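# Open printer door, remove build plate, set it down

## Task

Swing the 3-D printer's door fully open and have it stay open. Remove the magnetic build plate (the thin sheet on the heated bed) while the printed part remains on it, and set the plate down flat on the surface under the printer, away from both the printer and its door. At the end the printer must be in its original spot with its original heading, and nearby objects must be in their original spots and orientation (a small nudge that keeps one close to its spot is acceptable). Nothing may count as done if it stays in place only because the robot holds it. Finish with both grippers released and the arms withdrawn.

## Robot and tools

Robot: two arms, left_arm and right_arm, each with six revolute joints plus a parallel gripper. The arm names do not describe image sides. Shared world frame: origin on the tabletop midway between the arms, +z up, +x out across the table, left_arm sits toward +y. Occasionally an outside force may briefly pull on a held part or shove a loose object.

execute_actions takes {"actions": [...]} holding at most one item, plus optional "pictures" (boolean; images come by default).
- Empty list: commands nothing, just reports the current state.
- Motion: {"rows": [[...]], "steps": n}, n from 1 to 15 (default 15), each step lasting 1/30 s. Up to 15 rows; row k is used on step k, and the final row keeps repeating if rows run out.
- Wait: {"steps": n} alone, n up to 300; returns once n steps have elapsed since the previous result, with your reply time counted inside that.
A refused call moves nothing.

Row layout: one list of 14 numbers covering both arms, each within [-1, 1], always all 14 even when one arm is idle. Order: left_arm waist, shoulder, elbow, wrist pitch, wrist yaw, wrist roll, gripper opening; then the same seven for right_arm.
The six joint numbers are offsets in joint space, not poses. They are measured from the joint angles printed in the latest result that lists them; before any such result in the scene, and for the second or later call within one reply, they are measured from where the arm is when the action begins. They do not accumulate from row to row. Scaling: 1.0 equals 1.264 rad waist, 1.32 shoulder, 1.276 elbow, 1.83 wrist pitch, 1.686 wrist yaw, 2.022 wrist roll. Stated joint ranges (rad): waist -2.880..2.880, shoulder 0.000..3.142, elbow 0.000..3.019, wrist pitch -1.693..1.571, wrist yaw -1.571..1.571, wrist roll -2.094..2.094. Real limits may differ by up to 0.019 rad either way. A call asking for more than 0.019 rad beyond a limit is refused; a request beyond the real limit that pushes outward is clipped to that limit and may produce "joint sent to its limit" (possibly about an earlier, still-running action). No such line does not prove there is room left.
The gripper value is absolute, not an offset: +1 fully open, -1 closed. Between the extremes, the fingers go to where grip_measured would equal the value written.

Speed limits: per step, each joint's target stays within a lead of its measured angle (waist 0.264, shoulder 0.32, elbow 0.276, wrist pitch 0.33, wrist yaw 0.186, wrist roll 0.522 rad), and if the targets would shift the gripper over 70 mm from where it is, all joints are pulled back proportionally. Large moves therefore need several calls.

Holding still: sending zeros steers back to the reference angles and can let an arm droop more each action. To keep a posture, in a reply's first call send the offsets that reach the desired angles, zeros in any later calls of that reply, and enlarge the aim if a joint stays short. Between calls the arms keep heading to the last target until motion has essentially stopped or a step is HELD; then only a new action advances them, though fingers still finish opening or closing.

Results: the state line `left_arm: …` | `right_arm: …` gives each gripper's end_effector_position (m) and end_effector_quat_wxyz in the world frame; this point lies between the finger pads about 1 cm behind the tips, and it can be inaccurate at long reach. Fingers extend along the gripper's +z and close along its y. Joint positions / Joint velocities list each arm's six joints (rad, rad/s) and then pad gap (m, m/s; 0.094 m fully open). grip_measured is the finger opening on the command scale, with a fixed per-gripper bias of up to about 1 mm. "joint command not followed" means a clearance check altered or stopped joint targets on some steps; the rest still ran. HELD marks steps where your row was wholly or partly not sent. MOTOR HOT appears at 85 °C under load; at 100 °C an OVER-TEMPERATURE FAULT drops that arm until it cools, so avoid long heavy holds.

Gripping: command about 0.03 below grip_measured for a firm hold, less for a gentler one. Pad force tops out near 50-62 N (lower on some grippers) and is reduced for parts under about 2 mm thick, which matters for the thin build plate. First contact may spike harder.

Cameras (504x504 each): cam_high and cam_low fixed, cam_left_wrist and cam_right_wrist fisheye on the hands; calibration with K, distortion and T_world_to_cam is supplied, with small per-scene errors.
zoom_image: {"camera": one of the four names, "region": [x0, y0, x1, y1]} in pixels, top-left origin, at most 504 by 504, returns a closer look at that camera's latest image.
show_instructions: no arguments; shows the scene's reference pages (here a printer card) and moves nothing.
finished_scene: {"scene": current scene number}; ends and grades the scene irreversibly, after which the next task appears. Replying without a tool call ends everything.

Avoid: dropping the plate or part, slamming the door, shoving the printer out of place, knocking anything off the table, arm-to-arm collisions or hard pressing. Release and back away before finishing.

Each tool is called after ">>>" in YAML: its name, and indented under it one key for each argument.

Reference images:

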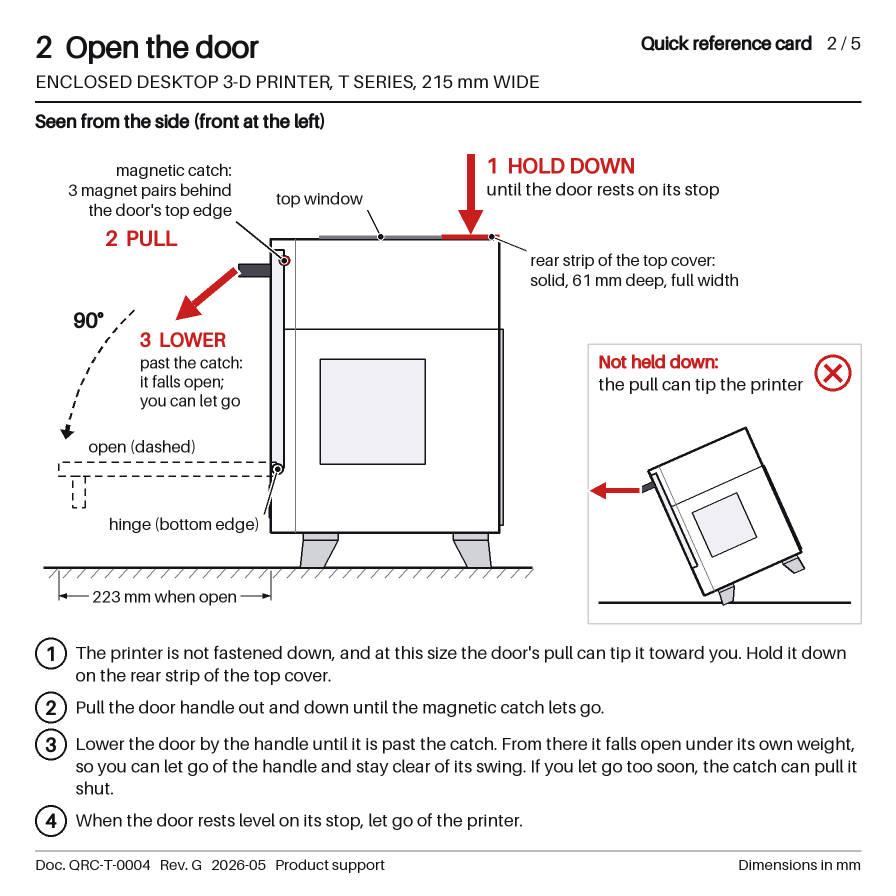

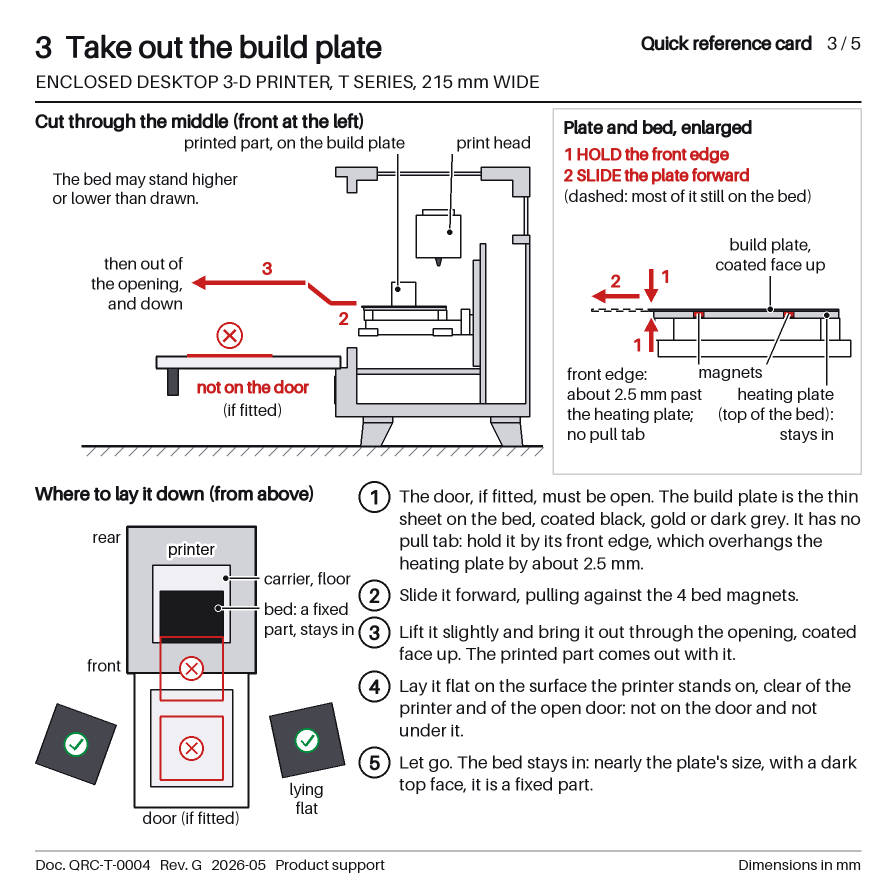

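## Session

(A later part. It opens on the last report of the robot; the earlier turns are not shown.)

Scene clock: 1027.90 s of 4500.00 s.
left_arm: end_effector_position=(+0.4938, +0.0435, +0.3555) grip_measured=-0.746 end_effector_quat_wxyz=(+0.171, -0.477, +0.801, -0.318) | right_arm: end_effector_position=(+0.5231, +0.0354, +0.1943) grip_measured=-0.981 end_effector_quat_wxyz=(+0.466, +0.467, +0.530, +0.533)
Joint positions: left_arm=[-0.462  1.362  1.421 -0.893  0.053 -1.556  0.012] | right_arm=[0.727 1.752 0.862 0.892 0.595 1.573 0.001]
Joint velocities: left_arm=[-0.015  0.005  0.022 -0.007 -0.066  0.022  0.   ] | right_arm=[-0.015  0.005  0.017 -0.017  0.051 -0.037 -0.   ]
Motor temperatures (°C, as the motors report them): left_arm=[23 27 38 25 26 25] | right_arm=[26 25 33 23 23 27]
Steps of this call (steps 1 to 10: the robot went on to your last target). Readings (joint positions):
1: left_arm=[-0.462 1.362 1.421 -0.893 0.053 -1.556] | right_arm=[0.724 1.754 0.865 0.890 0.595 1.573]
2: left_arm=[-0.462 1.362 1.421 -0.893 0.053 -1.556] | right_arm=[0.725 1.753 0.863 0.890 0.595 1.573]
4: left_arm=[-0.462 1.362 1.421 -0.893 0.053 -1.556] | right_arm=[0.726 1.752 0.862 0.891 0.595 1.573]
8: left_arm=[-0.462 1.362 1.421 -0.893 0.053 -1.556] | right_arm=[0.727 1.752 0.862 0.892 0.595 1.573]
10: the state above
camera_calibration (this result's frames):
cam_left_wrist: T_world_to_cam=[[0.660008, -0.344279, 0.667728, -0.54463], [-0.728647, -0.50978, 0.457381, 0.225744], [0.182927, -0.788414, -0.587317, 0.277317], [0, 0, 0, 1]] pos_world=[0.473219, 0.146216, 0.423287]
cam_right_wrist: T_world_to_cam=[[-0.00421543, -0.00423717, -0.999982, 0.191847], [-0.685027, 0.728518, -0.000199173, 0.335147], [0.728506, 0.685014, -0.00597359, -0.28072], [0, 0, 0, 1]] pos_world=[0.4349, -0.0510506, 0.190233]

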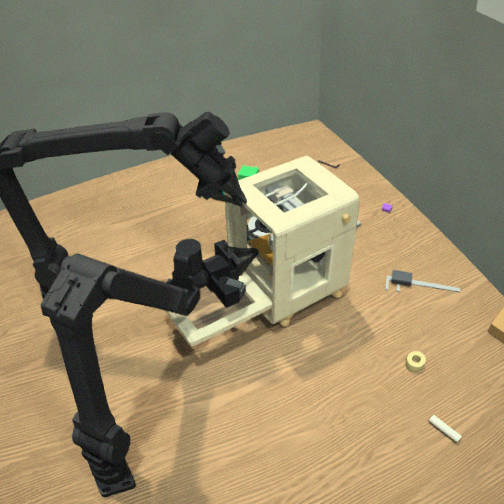

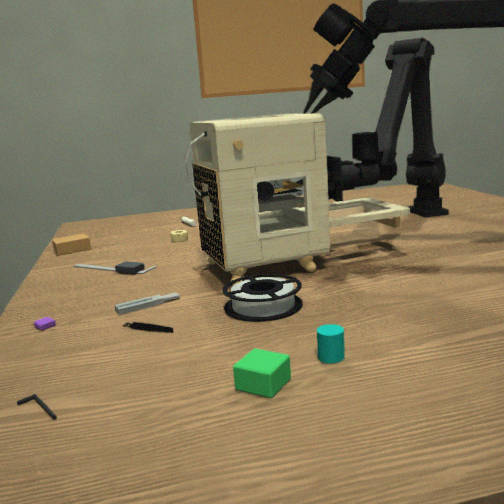

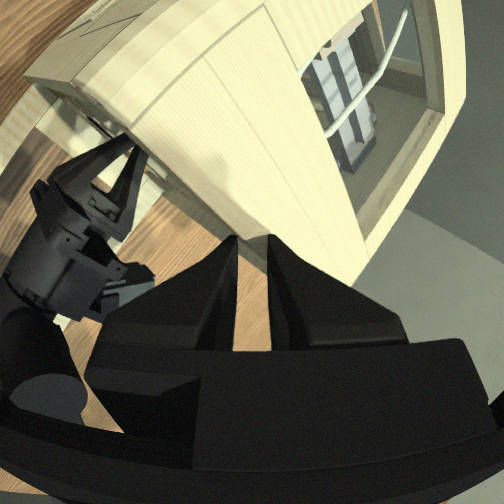

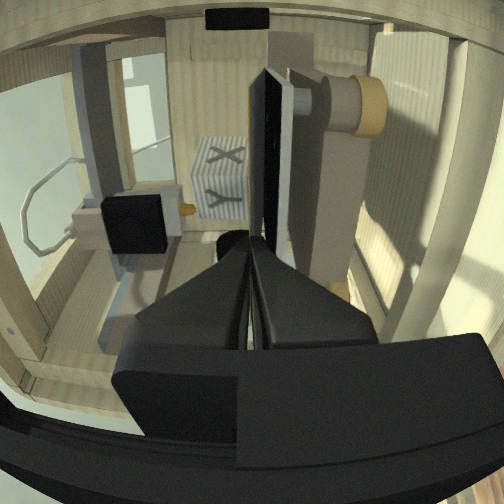

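>>> execute_actions:
  actions:
    - {"rows": [[0.012,0.025,0.025,0,0,0,-0.745, 0.0066,-0.018,-0.003,0.0144,0.003,0,-1],[0.012,0.025,0.025,0,0,0,-0.745, 0.0077,-0.0192,-0.006,0.015,0.0036,0,-1],[0.012,0.025,0.025,0,0,0,-0.745, 0.0088,-0.0205,-0.010,0.0157,0.0045,0,-1],[0.012,0.025,0.025,0,0,0,-0.745, 0.0099,-0.0217,-0.013,0.0164,0.0053,0,-1],[0.012,0.025,0.025,0,0,0,-0.745, 0.011,-0.023,-0.016,0.0171,0.006,0,-1],[0.012,0.025,0.025,0,0,0,-0.745, 0.0122,-0.024,-0.0186,0.0178,0.007,0,-1],[0.012,0.025,0.025,0,0,0,-0.745, 0.0133,-0.025,-0.021,0.0185,0.0077,0,-1],[0.012,0.025,0.025,0,0,0,-0.745, 0.0144,-0.026,-0.024,0.0191,0.0086,0,-1],[0.012,0.025,0.025,0,0,0,-0.745, 0.0157,-0.027,-0.027,0.0198,0.0094,0,-1],[0.012,0.025,0.025,0,0,0,-0.745, 0.017,-0.028,-0.030,0.0205,0.0104,0,-1],[0.012,0.025,0.025,0,0,0,-0.745, 0.0183,-0.029,-0.033,0.0212,0.0114,0,-1],[0.012,0.025,0.025,0,0,0,-0.745, 0.0196,-0.030,-0.036,0.0222,0.0124,0,-1],[0.012,0.025,0.025,0,0,0,-0.745, 0.021,-0.031,-0.039,0.0235,0.0134,0,-1],[0.012,0.025,0.025,0,0,0,-0.745, 0.0225,-0.0315,-0.042,0.025,0.0144,0,-1],[0.012,0.025,0.025,0,0,0,-0.745, 0.024,-0.032,-0.045,0.0265,0.0155,0,-1]], "steps": 15}
  pictures: false

>>> execute_actions:
  actions:
    - {"steps": 12}

Scene clock: 1043.10 s of 4500.00 s.
left_arm: end_effector_position=(+0.4938, +0.0435, +0.3555) grip_measured=-0.746 end_effector_quat_wxyz=(+0.171, -0.477, +0.801, -0.318) | right_arm: end_effector_position=(+0.5073, +0.0312, +0.1880) grip_measured=-0.981 end_effector_quat_wxyz=(+0.466, +0.468, +0.534, +0.527)
Joint positions: left_arm=[-0.462  1.362  1.421 -0.893  0.053 -1.556  0.012] | right_arm=[0.744 1.733 0.819 0.902 0.617 1.573 0.001]
Joint velocities: left_arm=[-0.015 -0.015 -0.012 -0.012  0.022 -0.037 -0.001] | right_arm=[ 0.054 -0.015 -0.11   0.071  0.037 -0.081 -0.   ]
Motor temperatures (°C, as the motors report them): left_arm=[23 27 38 25 26 25] | right_arm=[26 25 32 23 23 27]
Steps of this call (steps 1 to 15: the robot went on to your last target; steps 16 to 90: nothing new was sent; then 11.70 s passed at rest; steps 91 to 105: all 15 steps of this action). Readings (joint positions):
91: left_arm=[-0.462 1.362 1.421 -0.893 0.053 -1.556] | right_arm=[0.727 1.752 0.862 0.892 0.597 1.573]
92: left_arm=[-0.462 1.362 1.421 -0.893 0.053 -1.556] | right_arm=[0.727 1.752 0.862 0.892 0.598 1.573]
94: left_arm=[-0.462 1.362 1.421 -0.893 0.053 -1.556] | right_arm=[0.727 1.750 0.860 0.892 0.600 1.573]
98: left_arm=[-0.462 1.362 1.421 -0.893 0.053 -1.556] | right_arm=[0.731 1.743 0.846 0.892 0.605 1.573]
105: the state above

Scene clock: 1043.50 s of 4500.00 s.
left_arm: end_effector_position=(+0.4938, +0.0435, +0.3555) grip_measured=-0.746 end_effector_quat_wxyz=(+0.171, -0.477, +0.801, -0.318) | right_arm: end_effector_position=(+0.5038, +0.0320, +0.1866) grip_measured=-0.981 end_effector_quat_wxyz=(+0.465, +0.467, +0.536, +0.528)
Joint positions: left_arm=[-0.462  1.362  1.421 -0.893  0.053 -1.556  0.012] | right_arm=[0.75  1.731 0.811 0.907 0.619 1.573 0.001]
Joint velocities: left_arm=[-0.005 -0.005  0.002 -0.017  0.022  0.007 -0.001] | right_arm=[-0.005 -0.015  0.007  0.007  0.022  0.007 -0.001]
Motor temperatures (°C, as the motors report them): left_arm=[23 27 38 25 26 25] | right_arm=[26 25 32 23 23 27]
Steps of this call (steps 1 to 12: the robot went on to your last target). Readings (joint positions):
1: left_arm=[-0.462 1.362 1.421 -0.893 0.053 -1.556] | right_arm=[0.746 1.732 0.816 0.904 0.618 1.573]
2: left_arm=[-0.462 1.362 1.421 -0.893 0.053 -1.556] | right_arm=[0.748 1.731 0.813 0.905 0.619 1.573]
4: left_arm=[-0.462 1.362 1.421 -0.893 0.053 -1.556] | right_arm=[0.749 1.731 0.811 0.906 0.619 1.573]
8: left_arm=[-0.462 1.362 1.421 -0.893 0.053 -1.556] | right_arm=[0.750 1.731 0.811 0.907 0.619 1.573]
12: the state above
camera_calibration (this result's frames):
cam_left_wrist: T_world_to_cam=[[0.660008, -0.344279, 0.667728, -0.54463], [-0.728647, -0.50978, 0.457381, 0.225744], [0.182927, -0.788414, -0.587317, 0.277317], [0, 0, 0, 1]] pos_world=[0.473219, 0.146216, 0.423287]
cam_right_wrist: T_world_to_cam=[[-0.0151365, -0.0143375, -0.999783, 0.189806], [-0.68475, 0.728778, -0.0000841331, 0.324156], [0.728621, 0.6846, -0.0208488, -0.261689], [0, 0, 0, 1]] pos_world=[0.41551, -0.0543638, 0.184336]

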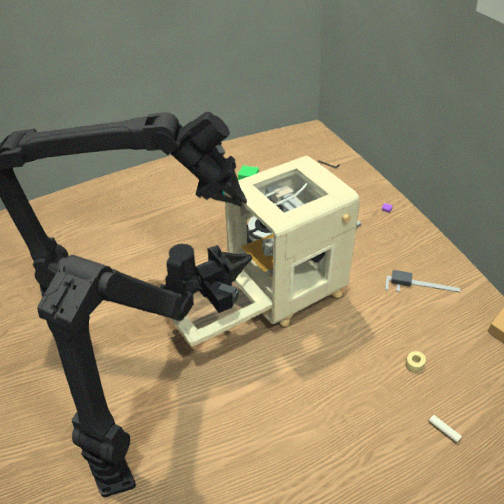

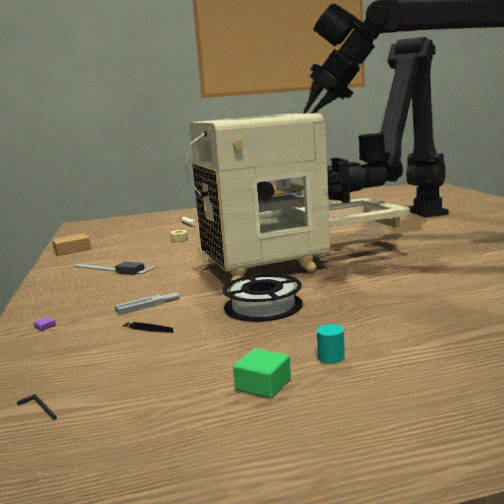

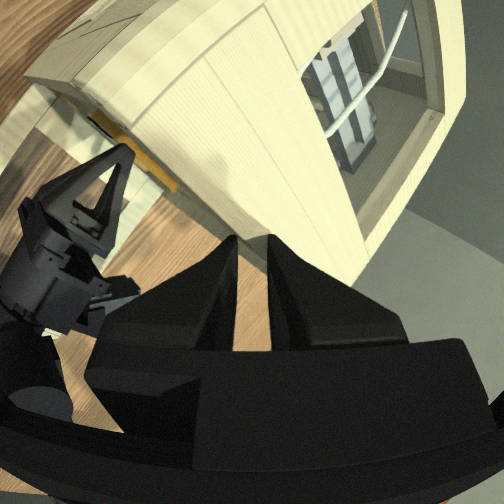

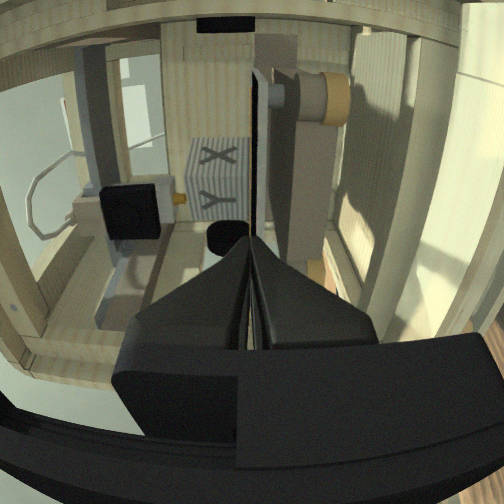

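>>> execute_actions:
  actions:
    - {"rows": [[0.01,0.02,0.025,0,0,0,-0.745, 0,0,0.03,0,0,0,-0.96],[0.01,0.02,0.025,0,0,0,-0.745, 0,0,0.03,0,0,0,-0.94],[0.01,0.02,0.025,0,0,0,-0.745, 0,0.004,0.03,0,0,0,-0.92],[0.01,0.02,0.025,0,0,0,-0.745, 0,0.006,0.03,0,0,0,-0.90],[0.01,0.02,0.025,0,0,0,-0.745, 0,0.008,0.035,0,0,0,-0.87]], "steps": 15}

>>> zoom_image:
  camera: "cam_right_wrist"
  region: [190, 190, 310, 310]

Scene clock: 1054.03 s of 4500.00 s.
left_arm: end_effector_position=(+0.4938, +0.0435, +0.3555) grip_measured=-0.746 end_effector_quat_wxyz=(+0.171, -0.477, +0.801, -0.318) | right_arm: end_effector_position=(+0.5040, +0.0322, +0.1840) grip_measured=-0.871 end_effector_quat_wxyz=(+0.465, +0.468, +0.537, +0.526)
Joint positions: left_arm=[-0.462  1.362  1.421 -0.893  0.053 -1.556  0.012] | right_arm=[0.75  1.736 0.811 0.907 0.619 1.573 0.006]
Joint velocities: left_arm=[-0.005  0.005 -0.002 -0.022  0.037 -0.022  0.001] | right_arm=[-0.015 -0.015 -0.002 -0.002  0.037 -0.007  0.   ]
Motor temperatures (°C, as the motors report them): left_arm=[23 27 38 25 26 25] | right_arm=[26 25 31 23 23 27]
Steps of this call (steps 1 to 15: the robot went on to your last target; steps 16 to 90: nothing new was sent; then 7.03 s passed at rest; steps 91 to 105: all 15 steps of this action). Readings (joint positions):
91: left_arm=[-0.462 1.362 1.421 -0.893 0.053 -1.556] | right_arm=[0.750 1.731 0.811 0.907 0.619 1.573]
92: left_arm=[-0.462 1.362 1.421 -0.893 0.053 -1.556] | right_arm=[0.750 1.731 0.811 0.907 0.619 1.573]
94: left_arm=[-0.462 1.362 1.421 -0.893 0.053 -1.556] | right_arm=[0.750 1.732 0.811 0.907 0.619 1.573]
98: left_arm=[-0.462 1.362 1.421 -0.893 0.053 -1.556] | right_arm=[0.750 1.735 0.811 0.907 0.619 1.573]
105: the state above
camera_calibration (this result's frames):
cam_left_wrist: T_world_to_cam=[[0.660008, -0.344279, 0.667728, -0.54463], [-0.728647, -0.50978, 0.457381, 0.225744], [0.182927, -0.788414, -0.587317, 0.277317], [0, 0, 0, 1]] pos_world=[0.473219, 0.146216, 0.423287]
cam_right_wrist: T_world_to_cam=[[-0.0184866, -0.0174554, -0.999677, 0.188957], [-0.684751, 0.728777, -0.0000623719, 0.324153], [0.728543, 0.684528, -0.0254252, -0.261111], [0, 0, 0, 1]] pos_world=[0.415687, -0.0541992, 0.182278]

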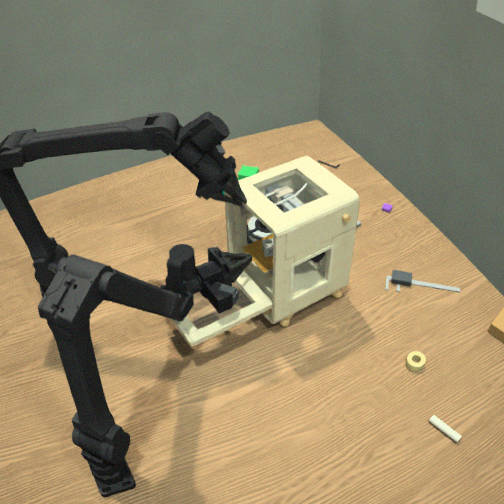

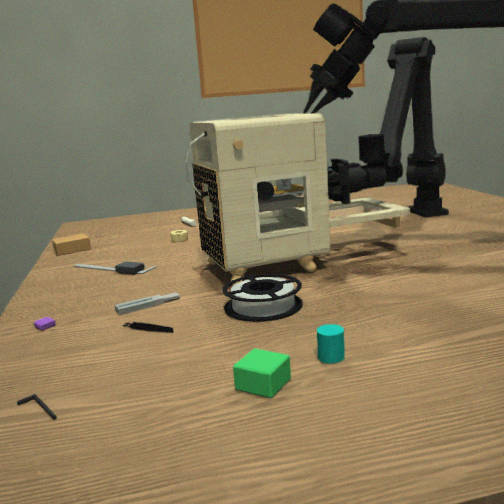

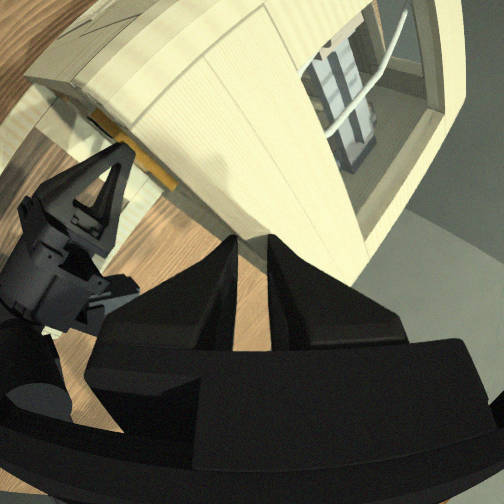

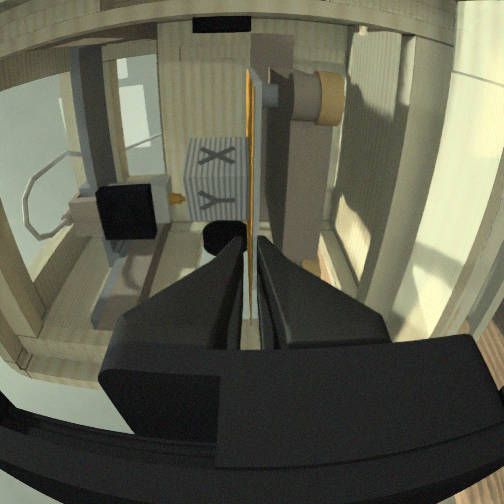

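Region (190, 190, 310, 310) of cam_right_wrist's 504x504 image, scaled by 4.200, with more detail than that image has.

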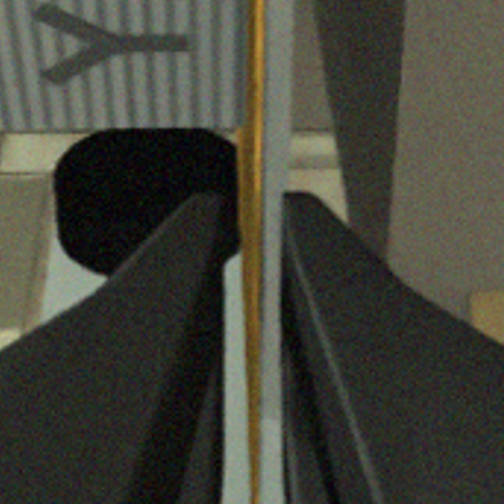

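>>> execute_actions:
  actions:
    - {"rows": [[0.01,0.02,0.025,0,0,0,-0.745, -0.0063,0.003,0.0423,0.008,-0.002,0,-0.87],[0.01,0.02,0.025,0,0,0,-0.745, -0.0076,0.0055,0.045,0.008,-0.003,0,-0.87],[0.01,0.02,0.025,0,0,0,-0.745, -0.0089,0.008,0.0475,0.008,-0.004,0,-0.87],[0.01,0.02,0.025,0,0,0,-0.745, -0.0102,0.0105,0.0502,0.008,-0.005,0,-0.87],[0.01,0.02,0.025,0,0,0,-0.745, -0.0115,0.0127,0.0528,0.008,-0.0056,0,-0.87],[0.01,0.02,0.025,0,0,0,-0.745, -0.0128,0.0148,0.0554,0.008,-0.0065,0,-0.87],[0.01,0.02,0.025,0,0,0,-0.745, -0.0141,0.0169,0.058,0.008,-0.0074,0,-0.87],[0.01,0.02,0.025,0,0,0,-0.745, -0.0154,0.0189,0.0606,0.008,-0.0083,0,-0.87],[0.01,0.02,0.025,0,0,0,-0.745, -0.0167,0.021,0.0633,0.008,-0.0092,0,-0.87],[0.01,0.02,0.025,0,0,0,-0.745, -0.018,0.023,0.0659,0.008,-0.0101,0,-0.87],[0.01,0.02,0.025,0,0,0,-0.745, -0.0193,0.0251,0.0685,0.008,-0.011,0,-0.87],[0.01,0.02,0.025,0,0,0,-0.745, -0.0206,0.0272,0.0711,0.008,-0.012,0,-0.87],[0.01,0.02,0.025,0,0,0,-0.745, -0.0219,0.0292,0.0737,0.008,-0.013,0,-0.87],[0.01,0.02,0.025,0,0,0,-0.745, -0.0232,0.0313,0.0764,0.008,-0.014,0,-0.87],[0.01,0.02,0.025,0,0,0,-0.745, -0.0245,0.0333,0.079,0.008,-0.0148,0,-0.87]], "steps": 15}
  pictures: false

>>> execute_actions:
  actions:
    - {"steps": 12}

>>> zoom_image:
  camera: "cam_right_wrist"
  region: [190, 190, 310, 350]

Scene clock: 1069.60 s of 4500.00 s.
left_arm: end_effector_position=(+0.4938, +0.0435, +0.3555) grip_measured=-0.746 end_effector_quat_wxyz=(+0.171, -0.477, +0.801, -0.318) | right_arm: end_effector_position=(+0.5204, +0.0349, +0.1830) grip_measured=-0.871 end_effector_quat_wxyz=(+0.465, +0.467, +0.535, +0.529)
Joint positions: left_arm=[-0.462  1.362  1.421 -0.893  0.053 -1.556  0.012] | right_arm=[0.73  1.768 0.851 0.907 0.598 1.573 0.006]
Joint velocities: left_arm=[-0.005 -0.005  0.007  0.007  0.051  0.022  0.   ] | right_arm=[-0.054  0.083  0.095  0.002 -0.081  0.007  0.   ]
Motor temperatures (°C, as the motors report them): left_arm=[23 27 39 25 26 25] | right_arm=[26 25 32 23 23 27]
Steps of this call (steps 1 to 15: the robot went on to your last target; steps 16 to 90: nothing new was sent; then 12.07 s passed at rest; steps 91 to 105: all 15 steps of this action). Readings (joint positions):
91: left_arm=[-0.462 1.362 1.421 -0.893 0.053 -1.556] | right_arm=[0.750 1.736 0.811 0.907 0.619 1.573]
92: left_arm=[-0.462 1.362 1.421 -0.893 0.053 -1.556] | right_arm=[0.749 1.736 0.811 0.907 0.618 1.573]
94: left_arm=[-0.462 1.362 1.421 -0.893 0.053 -1.556] | right_arm=[0.749 1.737 0.813 0.907 0.615 1.573]
98: left_arm=[-0.462 1.362 1.421 -0.893 0.053 -1.556] | right_arm=[0.744 1.747 0.827 0.907 0.609 1.573]
105: the state above

Scene clock: 1070.00 s of 4500.00 s.
left_arm: end_effector_position=(+0.4938, +0.0435, +0.3555) grip_measured=-0.746 end_effector_quat_wxyz=(+0.171, -0.477, +0.801, -0.318) | right_arm: end_effector_position=(+0.5236, +0.0343, +0.1821) grip_measured=-0.871 end_effector_quat_wxyz=(+0.466, +0.468, +0.534, +0.528)
Joint positions: left_arm=[-0.462  1.362  1.421 -0.893  0.053 -1.556  0.012] | right_arm=[0.725 1.775 0.858 0.907 0.597 1.573 0.006]
Joint velocities: left_arm=[ 0.005 -0.005  0.002  0.012 -0.051  0.007 -0.   ] | right_arm=[ 0.005 -0.015 -0.002  0.002  0.007  0.007  0.001]
Motor temperatures (°C, as the motors report them): left_arm=[23 27 39 25 26 25] | right_arm=[26 25 32 23 23 27]
Steps of this call (steps 1 to 12: the robot went on to your last target). Readings (joint positions):
1: left_arm=[-0.462 1.362 1.421 -0.893 0.053 -1.556] | right_arm=[0.728 1.771 0.854 0.907 0.597 1.573]
2: left_arm=[-0.462 1.362 1.421 -0.893 0.053 -1.556] | right_arm=[0.727 1.773 0.856 0.907 0.597 1.573]
4: left_arm=[-0.462 1.362 1.421 -0.893 0.053 -1.556] | right_arm=[0.725 1.775 0.858 0.907 0.597 1.573]
8: left_arm=[-0.462 1.362 1.421 -0.893 0.053 -1.556] | right_arm=[0.725 1.775 0.858 0.907 0.597 1.573]
12: the state above
camera_calibration (this result's frames):
cam_left_wrist: T_world_to_cam=[[0.660008, -0.344279, 0.667728, -0.54463], [-0.728647, -0.50978, 0.457381, 0.225744], [0.182927, -0.788414, -0.587317, 0.277317], [0, 0, 0, 1]] pos_world=[0.473219, 0.146216, 0.423287]
cam_right_wrist: T_world_to_cam=[[-0.0130804, -0.0120644, -0.999842, 0.184494], [-0.682801, 0.730605, 0.000117036, 0.334993], [0.730487, 0.682694, -0.0177942, -0.279229], [0, 0, 0, 1]] pos_world=[0.43512, -0.051894, 0.179457]

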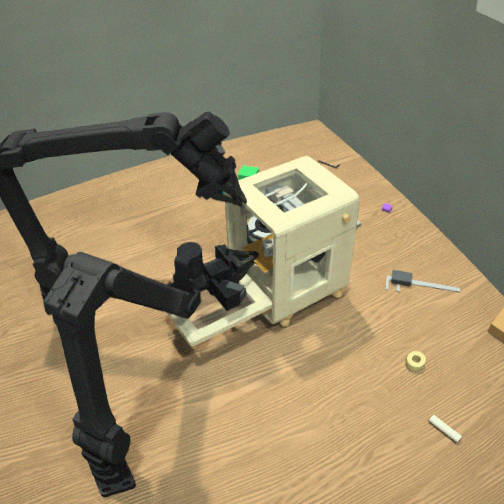

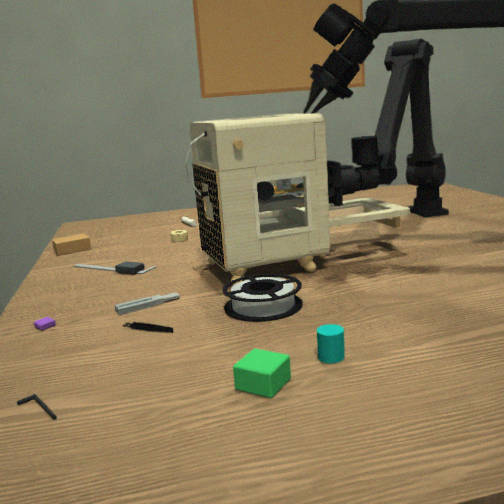

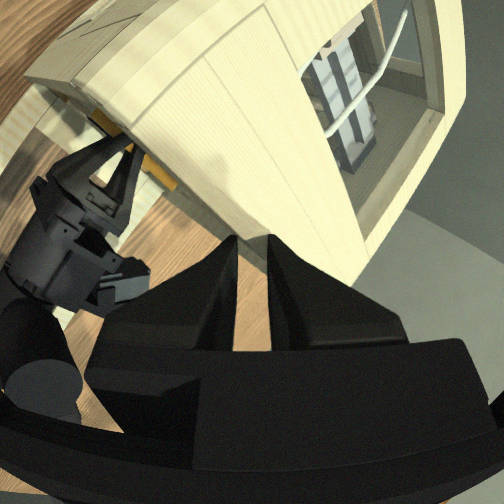

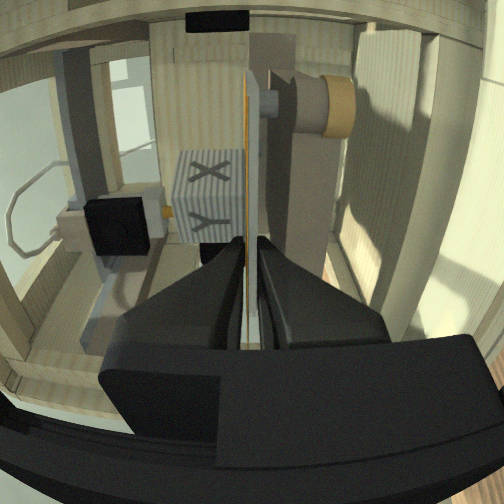

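Region (190, 190, 310, 350) of cam_right_wrist's 504x504 image, scaled by 3.150, with more detail than that image has; it fills the left 378 columns of this view, and the rest is white.

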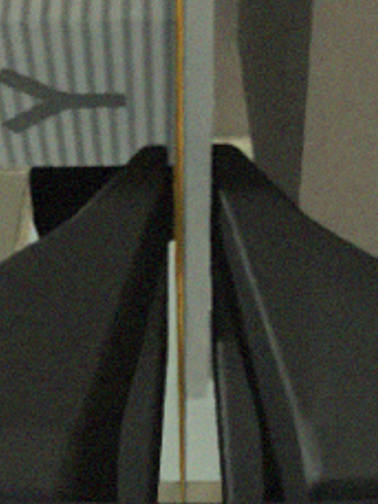

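>>> execute_actions:
  actions:
    - {"rows": [[0.01,0.02,0.025,0,0,0,-0.745, 0,-0.015,0.04,0.019,0,0,-0.89],[0.01,0.02,0.025,0,0,0,-0.745, 0,-0.015,0.04,0.019,0,0,-0.90],[0.01,0.02,0.025,0,0,0,-0.745, 0,-0.015,0.04,0.019,0,0,-0.91],[0.01,0.02,0.025,0,0,0,-0.745, 0,-0.015,0.04,0.019,0,0,-0.93],[0.01,0.02,0.025,0,0,0,-0.745, 0,-0.015,0.04,0.019,0,0,-0.94],[0.01,0.02,0.025,0,0,0,-0.745, 0,-0.015,0.04,0.019,0,0,-0.95],[0.01,0.02,0.025,0,0,0,-0.745, 0,-0.015,0.04,0.019,0,0,-0.96],[0.01,0.02,0.025,0,0,0,-0.745, 0,-0.015,0.04,0.019,0,0,-0.97],[0.01,0.02,0.025,0,0,0,-0.745, 0,-0.015,0.04,0.019,0,0,-1]], "steps": 15}
  pictures: false

Scene clock: 1077.17 s of 4500.00 s.
left_arm: end_effector_position=(+0.4938, +0.0435, +0.3555) grip_measured=-0.746 end_effector_quat_wxyz=(+0.171, -0.477, +0.801, -0.318) | right_arm: end_effector_position=(+0.5236, +0.0342, +0.1847) grip_measured=-0.978 end_effector_quat_wxyz=(+0.466, +0.468, +0.531, +0.531)
Joint positions: left_arm=[-0.462  1.362  1.421 -0.893  0.053 -1.556  0.012] | right_arm=[0.725 1.773 0.858 0.914 0.597 1.573 0.001]
Joint velocities: left_arm=[-0.005 -0.005 -0.012 -0.007  0.022 -0.022 -0.   ] | right_arm=[ 0.005 -0.005 -0.007  0.002  0.007 -0.007  0.   ]
Motor temperatures (°C, as the motors report them): left_arm=[23 27 39 25 26 25] | right_arm=[26 25 33 23 23 27]
Steps of this call (steps 1 to 15: the robot went on to your last target; steps 16 to 90: nothing new was sent; then 3.67 s passed at rest; steps 91 to 105: all 15 steps of this action). Readings (joint positions):
91: left_arm=[-0.462 1.362 1.421 -0.893 0.053 -1.556] | right_arm=[0.725 1.775 0.858 0.908 0.597 1.573]
92: left_arm=[-0.462 1.362 1.421 -0.893 0.053 -1.556] | right_arm=[0.725 1.775 0.858 0.909 0.597 1.573]
94: left_arm=[-0.462 1.362 1.421 -0.893 0.053 -1.556] | right_arm=[0.725 1.774 0.858 0.911 0.597 1.573]
98: left_arm=[-0.462 1.362 1.421 -0.893 0.053 -1.556] | right_arm=[0.725 1.774 0.858 0.912 0.597 1.573]
105: the state above

>>> execute_actions:
  actions:
    - {"rows": [[0.015,0.035,0.022,0.01,0,0,-0.745, 0.0055,-0.0167,0,0.0175,0.002,0,-1],[0.015,0.035,0.022,0.01,0,0,-0.745, 0.0088,-0.0206,-0.009,0.0189,0.0045,0,-1],[0.015,0.035,0.022,0.01,0,0,-0.745, 0.0122,-0.0245,-0.017,0.0202,0.007,0,-1],[0.015,0.035,0.022,0.01,0,0,-0.745, 0.0155,-0.0284,-0.023,0.0216,0.0095,0,-1],[0.015,0.035,0.022,0.01,0,0,-0.745, 0.0189,-0.0323,-0.029,0.023,0.012,0,-1],[0.015,0.035,0.022,0.01,0,0,-0.745, 0.0222,-0.0362,-0.035,0.0243,0.0145,0,-1],[0.015,0.035,0.022,0.01,0,0,-0.745, 0.0255,-0.0401,-0.041,0.0257,0.017,0,-1],[0.015,0.035,0.022,0.01,0,0,-0.745, 0.0289,-0.044,-0.047,0.027,0.0195,0,-1],[0.015,0.035,0.022,0.01,0,0,-0.745, 0.0322,-0.0479,-0.053,0.0284,0.022,0,-1],[0.015,0.035,0.022,0.01,0,0,-0.745, 0.0356,-0.0518,-0.059,0.0297,0.0245,0,-1],[0.015,0.035,0.022,0.01,0,0,-0.745, 0.0389,-0.0557,-0.065,0.0311,0.027,0,-1],[0.015,0.035,0.022,0.01,0,0,-0.745, 0.0422,-0.0596,-0.071,0.0325,0.0295,0,-1],[0.015,0.035,0.022,0.01,0,0,-0.745, 0.0456,-0.0635,-0.077,0.0338,0.032,0,-1],[0.015,0.035,0.022,0.01,0,0,-0.745, 0.0489,-0.0674,-0.083,0.0352,0.0345,0,-1],[0.015,0.035,0.022,0.01,0,0,-0.745, 0.0522,-0.0712,-0.0886,0.0366,0.0368,0,-1]], "steps": 15}
  pictures: false

>>> execute_actions:
  actions:
    - {"steps": 12}

Scene clock: 1109.43 s of 4500.00 s.
left_arm: end_effector_position=(+0.4938, +0.0436, +0.3555) grip_measured=-0.746 end_effector_quat_wxyz=(+0.170, -0.477, +0.801, -0.318) | right_arm: end_effector_position=(+0.4840, +0.0289, +0.1850) grip_measured=-0.978 end_effector_quat_wxyz=(+0.467, +0.469, +0.531, +0.529)
Joint positions: left_arm=[-0.461  1.362  1.421 -0.893  0.055 -1.556  0.012] | right_arm=[0.777 1.71  0.764 0.941 0.652 1.573 0.001]
Joint velocities: left_arm=[ 0.005 -0.024 -0.002  0.002 -0.081 -0.007  0.001] | right_arm=[ 0.132 -0.142 -0.222  0.085  0.081 -0.051 -0.   ]
Motor temperatures (°C, as the motors report them): left_arm=[23 27 39 25 26 25] | right_arm=[26 26 33 23 23 27]
Steps of this call (steps 1 to 15: the robot went on to your last target; steps 16 to 90: nothing new was sent; then 28.77 s passed at rest; steps 91 to 105: all 15 steps of this action). Readings (joint positions):
91: left_arm=[-0.461 1.362 1.421 -0.893 0.053 -1.556] | right_arm=[0.725 1.773 0.858 0.914 0.597 1.573]
92: left_arm=[-0.461 1.362 1.421 -0.893 0.054 -1.556] | right_arm=[0.725 1.772 0.858 0.914 0.599 1.573]
94: left_arm=[-0.461 1.362 1.421 -0.893 0.055 -1.556] | right_arm=[0.727 1.769 0.851 0.916 0.605 1.573]
98: left_arm=[-0.461 1.362 1.421 -0.893 0.055 -1.556] | right_arm=[0.741 1.748 0.819 0.926 0.623 1.573]
105: the state above

Scene clock: 1109.83 s of 4500.00 s.
left_arm: end_effector_position=(+0.4938, +0.0436, +0.3555) grip_measured=-0.746 end_effector_quat_wxyz=(+0.170, -0.477, +0.801, -0.318) | right_arm: end_effector_position=(+0.4768, +0.0297, +0.1854) grip_measured=-0.978 end_effector_quat_wxyz=(+0.465, +0.467, +0.533, +0.531)
Joint positions: left_arm=[-0.461  1.362  1.421 -0.893  0.055 -1.556  0.012] | right_arm=[0.788 1.699 0.749 0.945 0.656 1.573 0.001]
Joint velocities: left_arm=[ 0.005 -0.015  0.002 -0.012 -0.037  0.037  0.   ] | right_arm=[ 0.005 -0.015 -0.022 -0.012  0.051 -0.037 -0.001]
Motor temperatures (°C, as the motors report them): left_arm=[23 27 39 25 26 25] | right_arm=[26 26 33 23 23 27]
Steps of this call (steps 1 to 12: the robot went on to your last target). Readings (joint positions):
1: left_arm=[-0.461 1.362 1.421 -0.893 0.055 -1.556] | right_arm=[0.781 1.706 0.757 0.943 0.655 1.573]
2: left_arm=[-0.461 1.362 1.421 -0.893 0.055 -1.556] | right_arm=[0.784 1.702 0.752 0.945 0.656 1.573]
4: left_arm=[-0.461 1.362 1.421 -0.893 0.055 -1.556] | right_arm=[0.787 1.699 0.749 0.945 0.656 1.573]
8: left_arm=[-0.461 1.362 1.421 -0.893 0.055 -1.556] | right_arm=[0.788 1.699 0.749 0.945 0.656 1.573]
12: the state above
camera_calibration (this result's frames):
cam_left_wrist: T_world_to_cam=[[0.66025, -0.343777, 0.667748, -0.544782], [-0.728623, -0.508823, 0.458484, 0.225366], [0.182149, -0.789251, -0.586434, 0.277495], [0, 0, 0, 1]] pos_world=[0.473354, 0.146401, 0.423183]
cam_right_wrist: T_world_to_cam=[[-0.00913739, -0.00902092, -0.999918, 0.185221], [-0.685306, 0.728255, -0.000307654, 0.307721], [0.728198, 0.685247, -0.0128364, -0.241798], [0, 0, 0, 1]] pos_world=[0.388653, -0.0567371, 0.182197]

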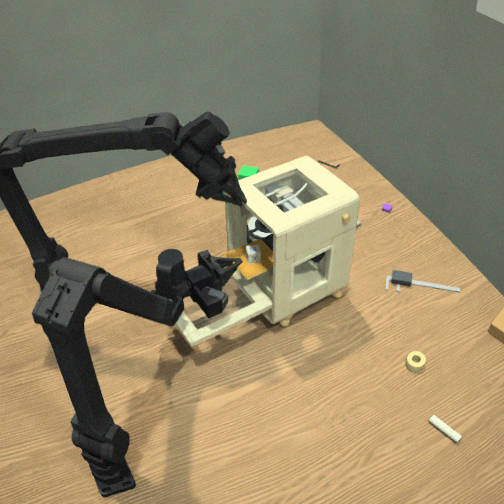

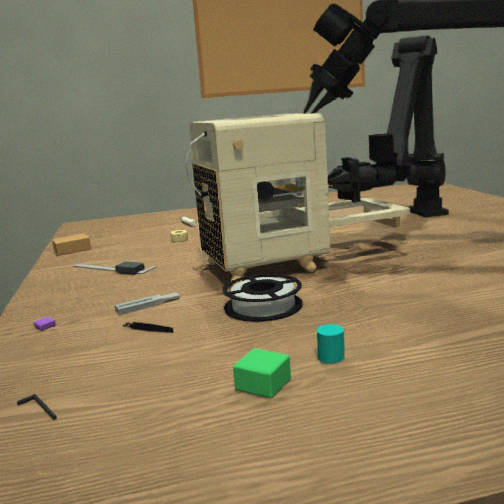

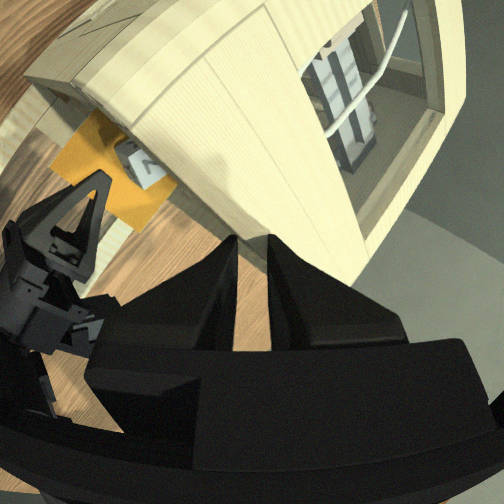

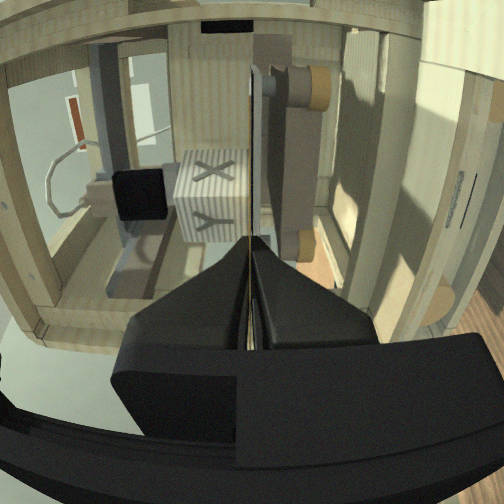

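>>> execute_actions:
  actions:
    - {"rows": [[0.01,0.02,0.025,0,0,0,-0.745, 0.004,-0.016,0,0.018,0.002,0,-1],[0.01,0.02,0.025,0,0,0,-0.745, 0.0076,-0.0199,-0.007,0.0194,0.0049,0,-1],[0.01,0.02,0.025,0,0,0,-0.745, 0.0112,-0.0238,-0.013,0.0209,0.0078,0,-1],[0.01,0.02,0.025,0,0,0,-0.745, 0.0148,-0.0277,-0.0185,0.0223,0.0107,0,-1],[0.01,0.02,0.025,0,0,0,-0.745, 0.0185,-0.0316,-0.0238,0.0237,0.0136,0,-1],[0.01,0.02,0.025,0,0,0,-0.745, 0.0221,-0.0355,-0.0291,0.0251,0.0165,0,-1],[0.01,0.02,0.025,0,0,0,-0.745, 0.0257,-0.0394,-0.0344,0.0266,0.0194,0,-1],[0.01,0.02,0.025,0,0,0,-0.745, 0.0293,-0.0433,-0.0397,0.028,0.0223,0,-1],[0.01,0.02,0.025,0,0,0,-0.745, 0.0329,-0.0472,-0.045,0.0294,0.0252,0,-1],[0.01,0.02,0.025,0,0,0,-0.745, 0.0365,-0.0511,-0.0503,0.0309,0.0281,0,-1],[0.01,0.02,0.025,0,0,0,-0.745, 0.0401,-0.055,-0.0556,0.0323,0.031,0,-1],[0.01,0.02,0.025,0,0,0,-0.745, 0.0438,-0.0589,-0.0609,0.0337,0.0339,0,-1],[0.01,0.02,0.025,0,0,0,-0.745, 0.0474,-0.0628,-0.0662,0.0351,0.0368,0,-1],[0.01,0.02,0.025,0,0,0,-0.745, 0.051,-0.0667,-0.0715,0.0366,0.0397,0,-1],[0.01,0.02,0.025,0,0,0,-0.745, 0.0546,-0.0707,-0.0768,0.038,0.0427,0,-1]], "steps": 15}
  pictures: false

>>> execute_actions:
  actions:
    - {"steps": 12}

Scene clock: 1122.03 s of 4500.00 s.
left_arm: end_effector_position=(+0.4938, +0.0436, +0.3555) grip_measured=-0.746 end_effector_quat_wxyz=(+0.170, -0.477, +0.801, -0.318) | right_arm: end_effector_position=(+0.4408, +0.0227, +0.1903) grip_measured=-0.978 end_effector_quat_wxyz=(+0.468, +0.469, +0.527, +0.532)
Joint positions: left_arm=[-0.461  1.362  1.421 -0.893  0.055 -1.556  0.012] | right_arm=[0.842 1.636 0.668 0.974 0.72  1.573 0.001]
Joint velocities: left_arm=[-0.015 -0.015 -0.022 -0.007 -0.051  0.022 -0.001] | right_arm=[ 0.142 -0.151 -0.183  0.061  0.183 -0.051  0.001]
Motor temperatures (°C, as the motors report them): left_arm=[23 27 39 25 26 25] | right_arm=[26 25 32 23 23 27]
Steps of this call (steps 1 to 30: the robot went on to your last target; steps 31 to 90: nothing new was sent; then 8.70 s passed at rest; steps 91 to 105: all 15 steps of this action). Readings (joint positions):
91: left_arm=[-0.461 1.362 1.421 -0.893 0.055 -1.556] | right_arm=[0.788 1.699 0.749 0.945 0.656 1.573]
92: left_arm=[-0.461 1.362 1.421 -0.893 0.055 -1.556] | right_arm=[0.788 1.699 0.749 0.945 0.658 1.573]
94: left_arm=[-0.461 1.362 1.421 -0.893 0.055 -1.556] | right_arm=[0.789 1.696 0.744 0.947 0.666 1.573]
98: left_arm=[-0.461 1.362 1.421 -0.893 0.055 -1.556] | right_arm=[0.803 1.677 0.716 0.956 0.687 1.573]
105: the state above

Scene clock: 1122.43 s of 4500.00 s.
left_arm: end_effector_position=(+0.4938, +0.0436, +0.3555) grip_measured=-0.746 end_effector_quat_wxyz=(+0.170, -0.477, +0.801, -0.318) | right_arm: end_effector_position=(+0.4342, +0.0228, +0.1924) grip_measured=-0.978 end_effector_quat_wxyz=(+0.467, +0.468, +0.526, +0.535)
Joint positions: left_arm=[-0.461  1.362  1.421 -0.893  0.055 -1.556  0.012] | right_arm=[0.853 1.624 0.655 0.98  0.725 1.573 0.001]
Joint velocities: left_arm=[-0.005 -0.005  0.017  0.012 -0.022 -0.007 -0.001] | right_arm=[-0.015  0.015  0.022 -0.027  0.051 -0.022  0.001]
Motor temperatures (°C, as the motors report them): left_arm=[23 27 39 25 26 25] | right_arm=[26 25 32 23 23 27]
Steps of this call (steps 1 to 12: the robot went on to your last target). Readings (joint positions):
1: left_arm=[-0.461 1.362 1.421 -0.893 0.055 -1.556] | right_arm=[0.846 1.632 0.662 0.977 0.723 1.573]
2: left_arm=[-0.461 1.362 1.421 -0.893 0.055 -1.556] | right_arm=[0.849 1.628 0.658 0.978 0.724 1.573]
4: left_arm=[-0.461 1.362 1.421 -0.893 0.055 -1.556] | right_arm=[0.853 1.624 0.655 0.980 0.725 1.573]
8: left_arm=[-0.461 1.362 1.421 -0.893 0.055 -1.556] | right_arm=[0.853 1.624 0.655 0.980 0.725 1.573]
12: the state above
camera_calibration (this result's frames):
cam_left_wrist: T_world_to_cam=[[0.660246, -0.343777, 0.667752, -0.544783], [-0.728696, -0.50852, 0.458704, 0.225257], [0.181873, -0.789446, -0.586257, 0.277539], [0, 0, 0, 1]] pos_world=[0.473358, 0.146366, 0.423162]
cam_right_wrist: T_world_to_cam=[[0.0018696, 0.00313376, -0.999993, 0.186656], [-0.682246, 0.731122, 0.00101564, 0.281866], [0.73112, 0.68224, 0.0035049, -0.210266], [0, 0, 0, 1]] pos_world=[0.345683, -0.0632115, 0.187105]

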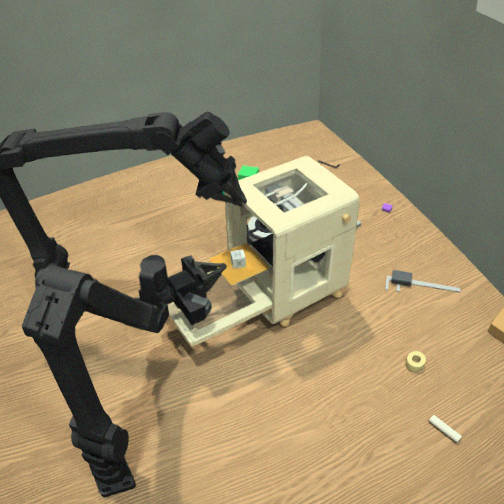

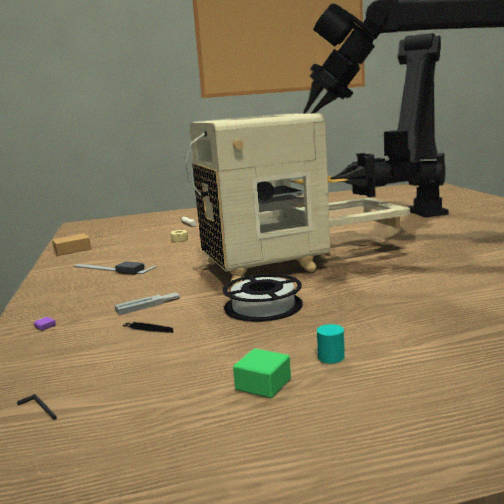

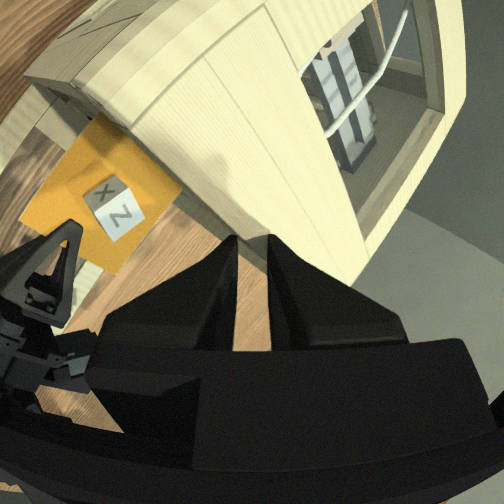

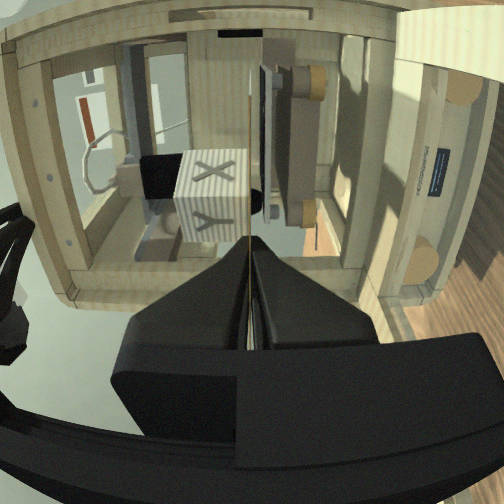

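>>> execute_actions:
  actions:
    - {"rows": [[0.01,0.02,0.025,0,0,0,-0.745, 0.004,-0.016,0,0.018,0.002,0,-1],[0.01,0.02,0.025,0,0,0,-0.745, 0.0091,-0.0205,-0.007,0.0185,0.0058,0,-1],[0.01,0.02,0.025,0,0,0,-0.745, 0.0142,-0.025,-0.013,0.019,0.0097,0,-1],[0.01,0.02,0.025,0,0,0,-0.745, 0.0193,-0.0296,-0.0185,0.0194,0.0135,0,-1],[0.01,0.02,0.025,0,0,0,-0.745, 0.0244,-0.0341,-0.024,0.0199,0.0174,0,-1],[0.01,0.02,0.025,0,0,0,-0.745, 0.0295,-0.0386,-0.0295,0.0204,0.0212,0,-1],[0.01,0.02,0.025,0,0,0,-0.745, 0.0346,-0.0431,-0.035,0.0208,0.0251,0,-1],[0.01,0.02,0.025,0,0,0,-0.745, 0.0397,-0.0477,-0.0405,0.0213,0.0289,0,-1],[0.01,0.02,0.025,0,0,0,-0.745, 0.0448,-0.0522,-0.046,0.0218,0.0327,0,-1],[0.01,0.02,0.025,0,0,0,-0.745, 0.0499,-0.0567,-0.0515,0.0222,0.0366,0,-1],[0.01,0.02,0.025,0,0,0,-0.745, 0.055,-0.0612,-0.057,0.0227,0.0404,0,-1],[0.01,0.02,0.025,0,0,0,-0.745, 0.0601,-0.0657,-0.0625,0.0232,0.0443,0,-1],[0.01,0.02,0.025,0,0,0,-0.745, 0.0652,-0.0703,-0.068,0.0237,0.0481,0,-1],[0.01,0.02,0.025,0,0,0,-0.745, 0.0703,-0.0748,-0.0735,0.0241,0.052,0,-1],[0.01,0.02,0.025,0,0,0,-0.745, 0.0754,-0.0793,-0.079,0.0246,0.0558,0,-1]], "steps": 15}
  pictures: false

>>> execute_actions:
  actions:
    - {"steps": 12}

Scene clock: 1139.30 s of 4500.00 s.
left_arm: end_effector_position=(+0.4938, +0.0436, +0.3555) grip_measured=-0.746 end_effector_quat_wxyz=(+0.170, -0.477, +0.801, -0.318) | right_arm: end_effector_position=(+0.3917, +0.0168, +0.1963) grip_measured=-0.978 end_effector_quat_wxyz=(+0.468, +0.470, +0.524, +0.534)
Joint positions: left_arm=[-0.461  1.362  1.421 -0.893  0.055 -1.556  0.012] | right_arm=[0.931 1.549 0.573 0.989 0.81  1.573 0.001]
Joint velocities: left_arm=[-0.024 -0.005  0.012  0.007 -0.051 -0.007 -0.001] | right_arm=[ 0.2   -0.181 -0.183  0.037  0.125  0.007  0.   ]
Motor temperatures (°C, as the motors report them): left_arm=[23 27 39 25 26 25] | right_arm=[26 25 31 23 23 27]
Steps of this call (steps 1 to 30: the robot went on to your last target; steps 31 to 90: nothing new was sent; then 13.37 s passed at rest; steps 91 to 105: all 15 steps of this action). Readings (joint positions):
91: left_arm=[-0.461 1.362 1.421 -0.893 0.055 -1.556] | right_arm=[0.853 1.624 0.655 0.980 0.725 1.573]
92: left_arm=[-0.461 1.362 1.421 -0.893 0.055 -1.556] | right_arm=[0.853 1.624 0.655 0.980 0.728 1.573]
94: left_arm=[-0.461 1.362 1.421 -0.893 0.055 -1.556] | right_arm=[0.856 1.620 0.650 0.980 0.739 1.573]
98: left_arm=[-0.461 1.362 1.421 -0.893 0.055 -1.556] | right_arm=[0.878 1.596 0.622 0.981 0.766 1.573]
105: the state above

Scene clock: 1139.70 s of 4500.00 s.
left_arm: end_effector_position=(+0.4938, +0.0436, +0.3555) grip_measured=-0.746 end_effector_quat_wxyz=(+0.170, -0.477, +0.801, -0.318) | right_arm: end_effector_position=(+0.3843, +0.0167, +0.1975) grip_measured=-0.978 end_effector_quat_wxyz=(+0.466, +0.468, +0.525, +0.537)
Joint positions: left_arm=[-0.461  1.362  1.421 -0.893  0.055 -1.556  0.012] | right_arm=[0.944 1.535 0.558 0.991 0.816 1.573 0.001]
Joint velocities: left_arm=[-0.005 -0.005 -0.012  0.017  0.007  0.037 -0.001] | right_arm=[-0.024  0.015  0.007 -0.007 -0.022 -0.066  0.   ]
Motor temperatures (°C, as the motors report them): left_arm=[23 27 39 25 26 25] | right_arm=[26 25 31 23 23 27]
Steps of this call (steps 1 to 12: the robot went on to your last target). Readings (joint positions):
1: left_arm=[-0.461 1.362 1.421 -0.893 0.055 -1.556] | right_arm=[0.936 1.543 0.566 0.990 0.814 1.573]
2: left_arm=[-0.461 1.362 1.421 -0.893 0.055 -1.556] | right_arm=[0.941 1.539 0.561 0.990 0.816 1.573]
4: left_arm=[-0.461 1.362 1.421 -0.893 0.055 -1.556] | right_arm=[0.944 1.535 0.558 0.991 0.816 1.573]
8: left_arm=[-0.461 1.362 1.421 -0.893 0.055 -1.556] | right_arm=[0.944 1.535 0.558 0.991 0.816 1.573]
12: the state above
camera_calibration (this result's frames):
cam_left_wrist: T_world_to_cam=[[0.660246, -0.343777, 0.667752, -0.544783], [-0.728696, -0.50852, 0.458704, 0.225257], [0.181873, -0.789446, -0.586257, 0.277539], [0, 0, 0, 1]] pos_world=[0.473358, 0.146366, 0.423162]
cam_right_wrist: T_world_to_cam=[[0.00283999, 0.0062568, -0.999976, 0.191493], [-0.682811, 0.73059, 0.00263205, 0.252207], [0.730589, 0.682788, 0.00634708, -0.170021], [0, 0, 0, 1]] pos_world=[0.295882, -0.0693694, 0.191903]

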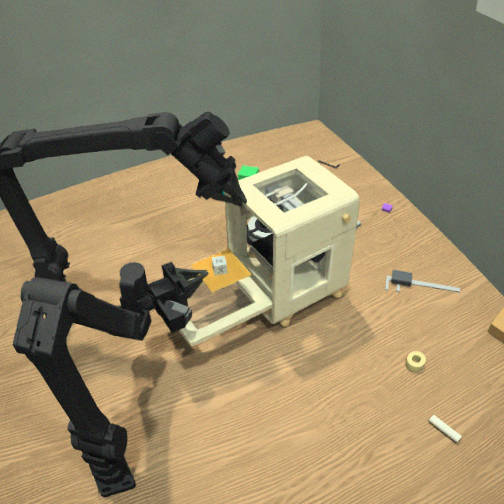

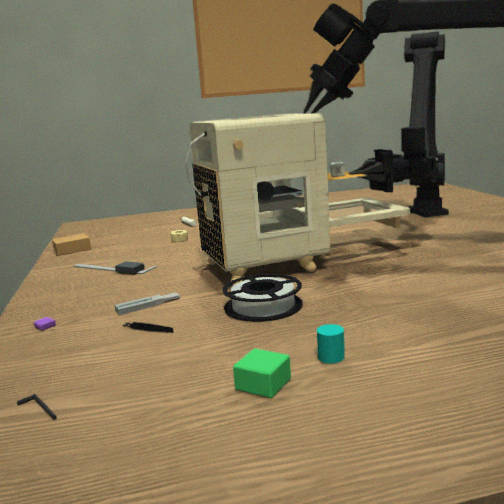

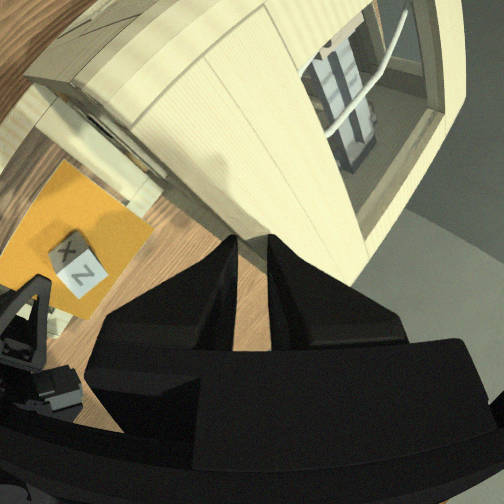

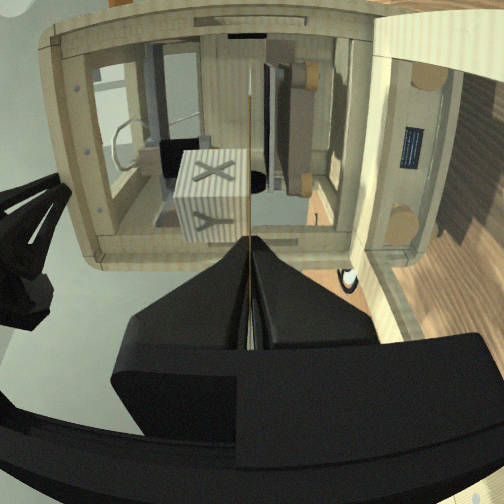

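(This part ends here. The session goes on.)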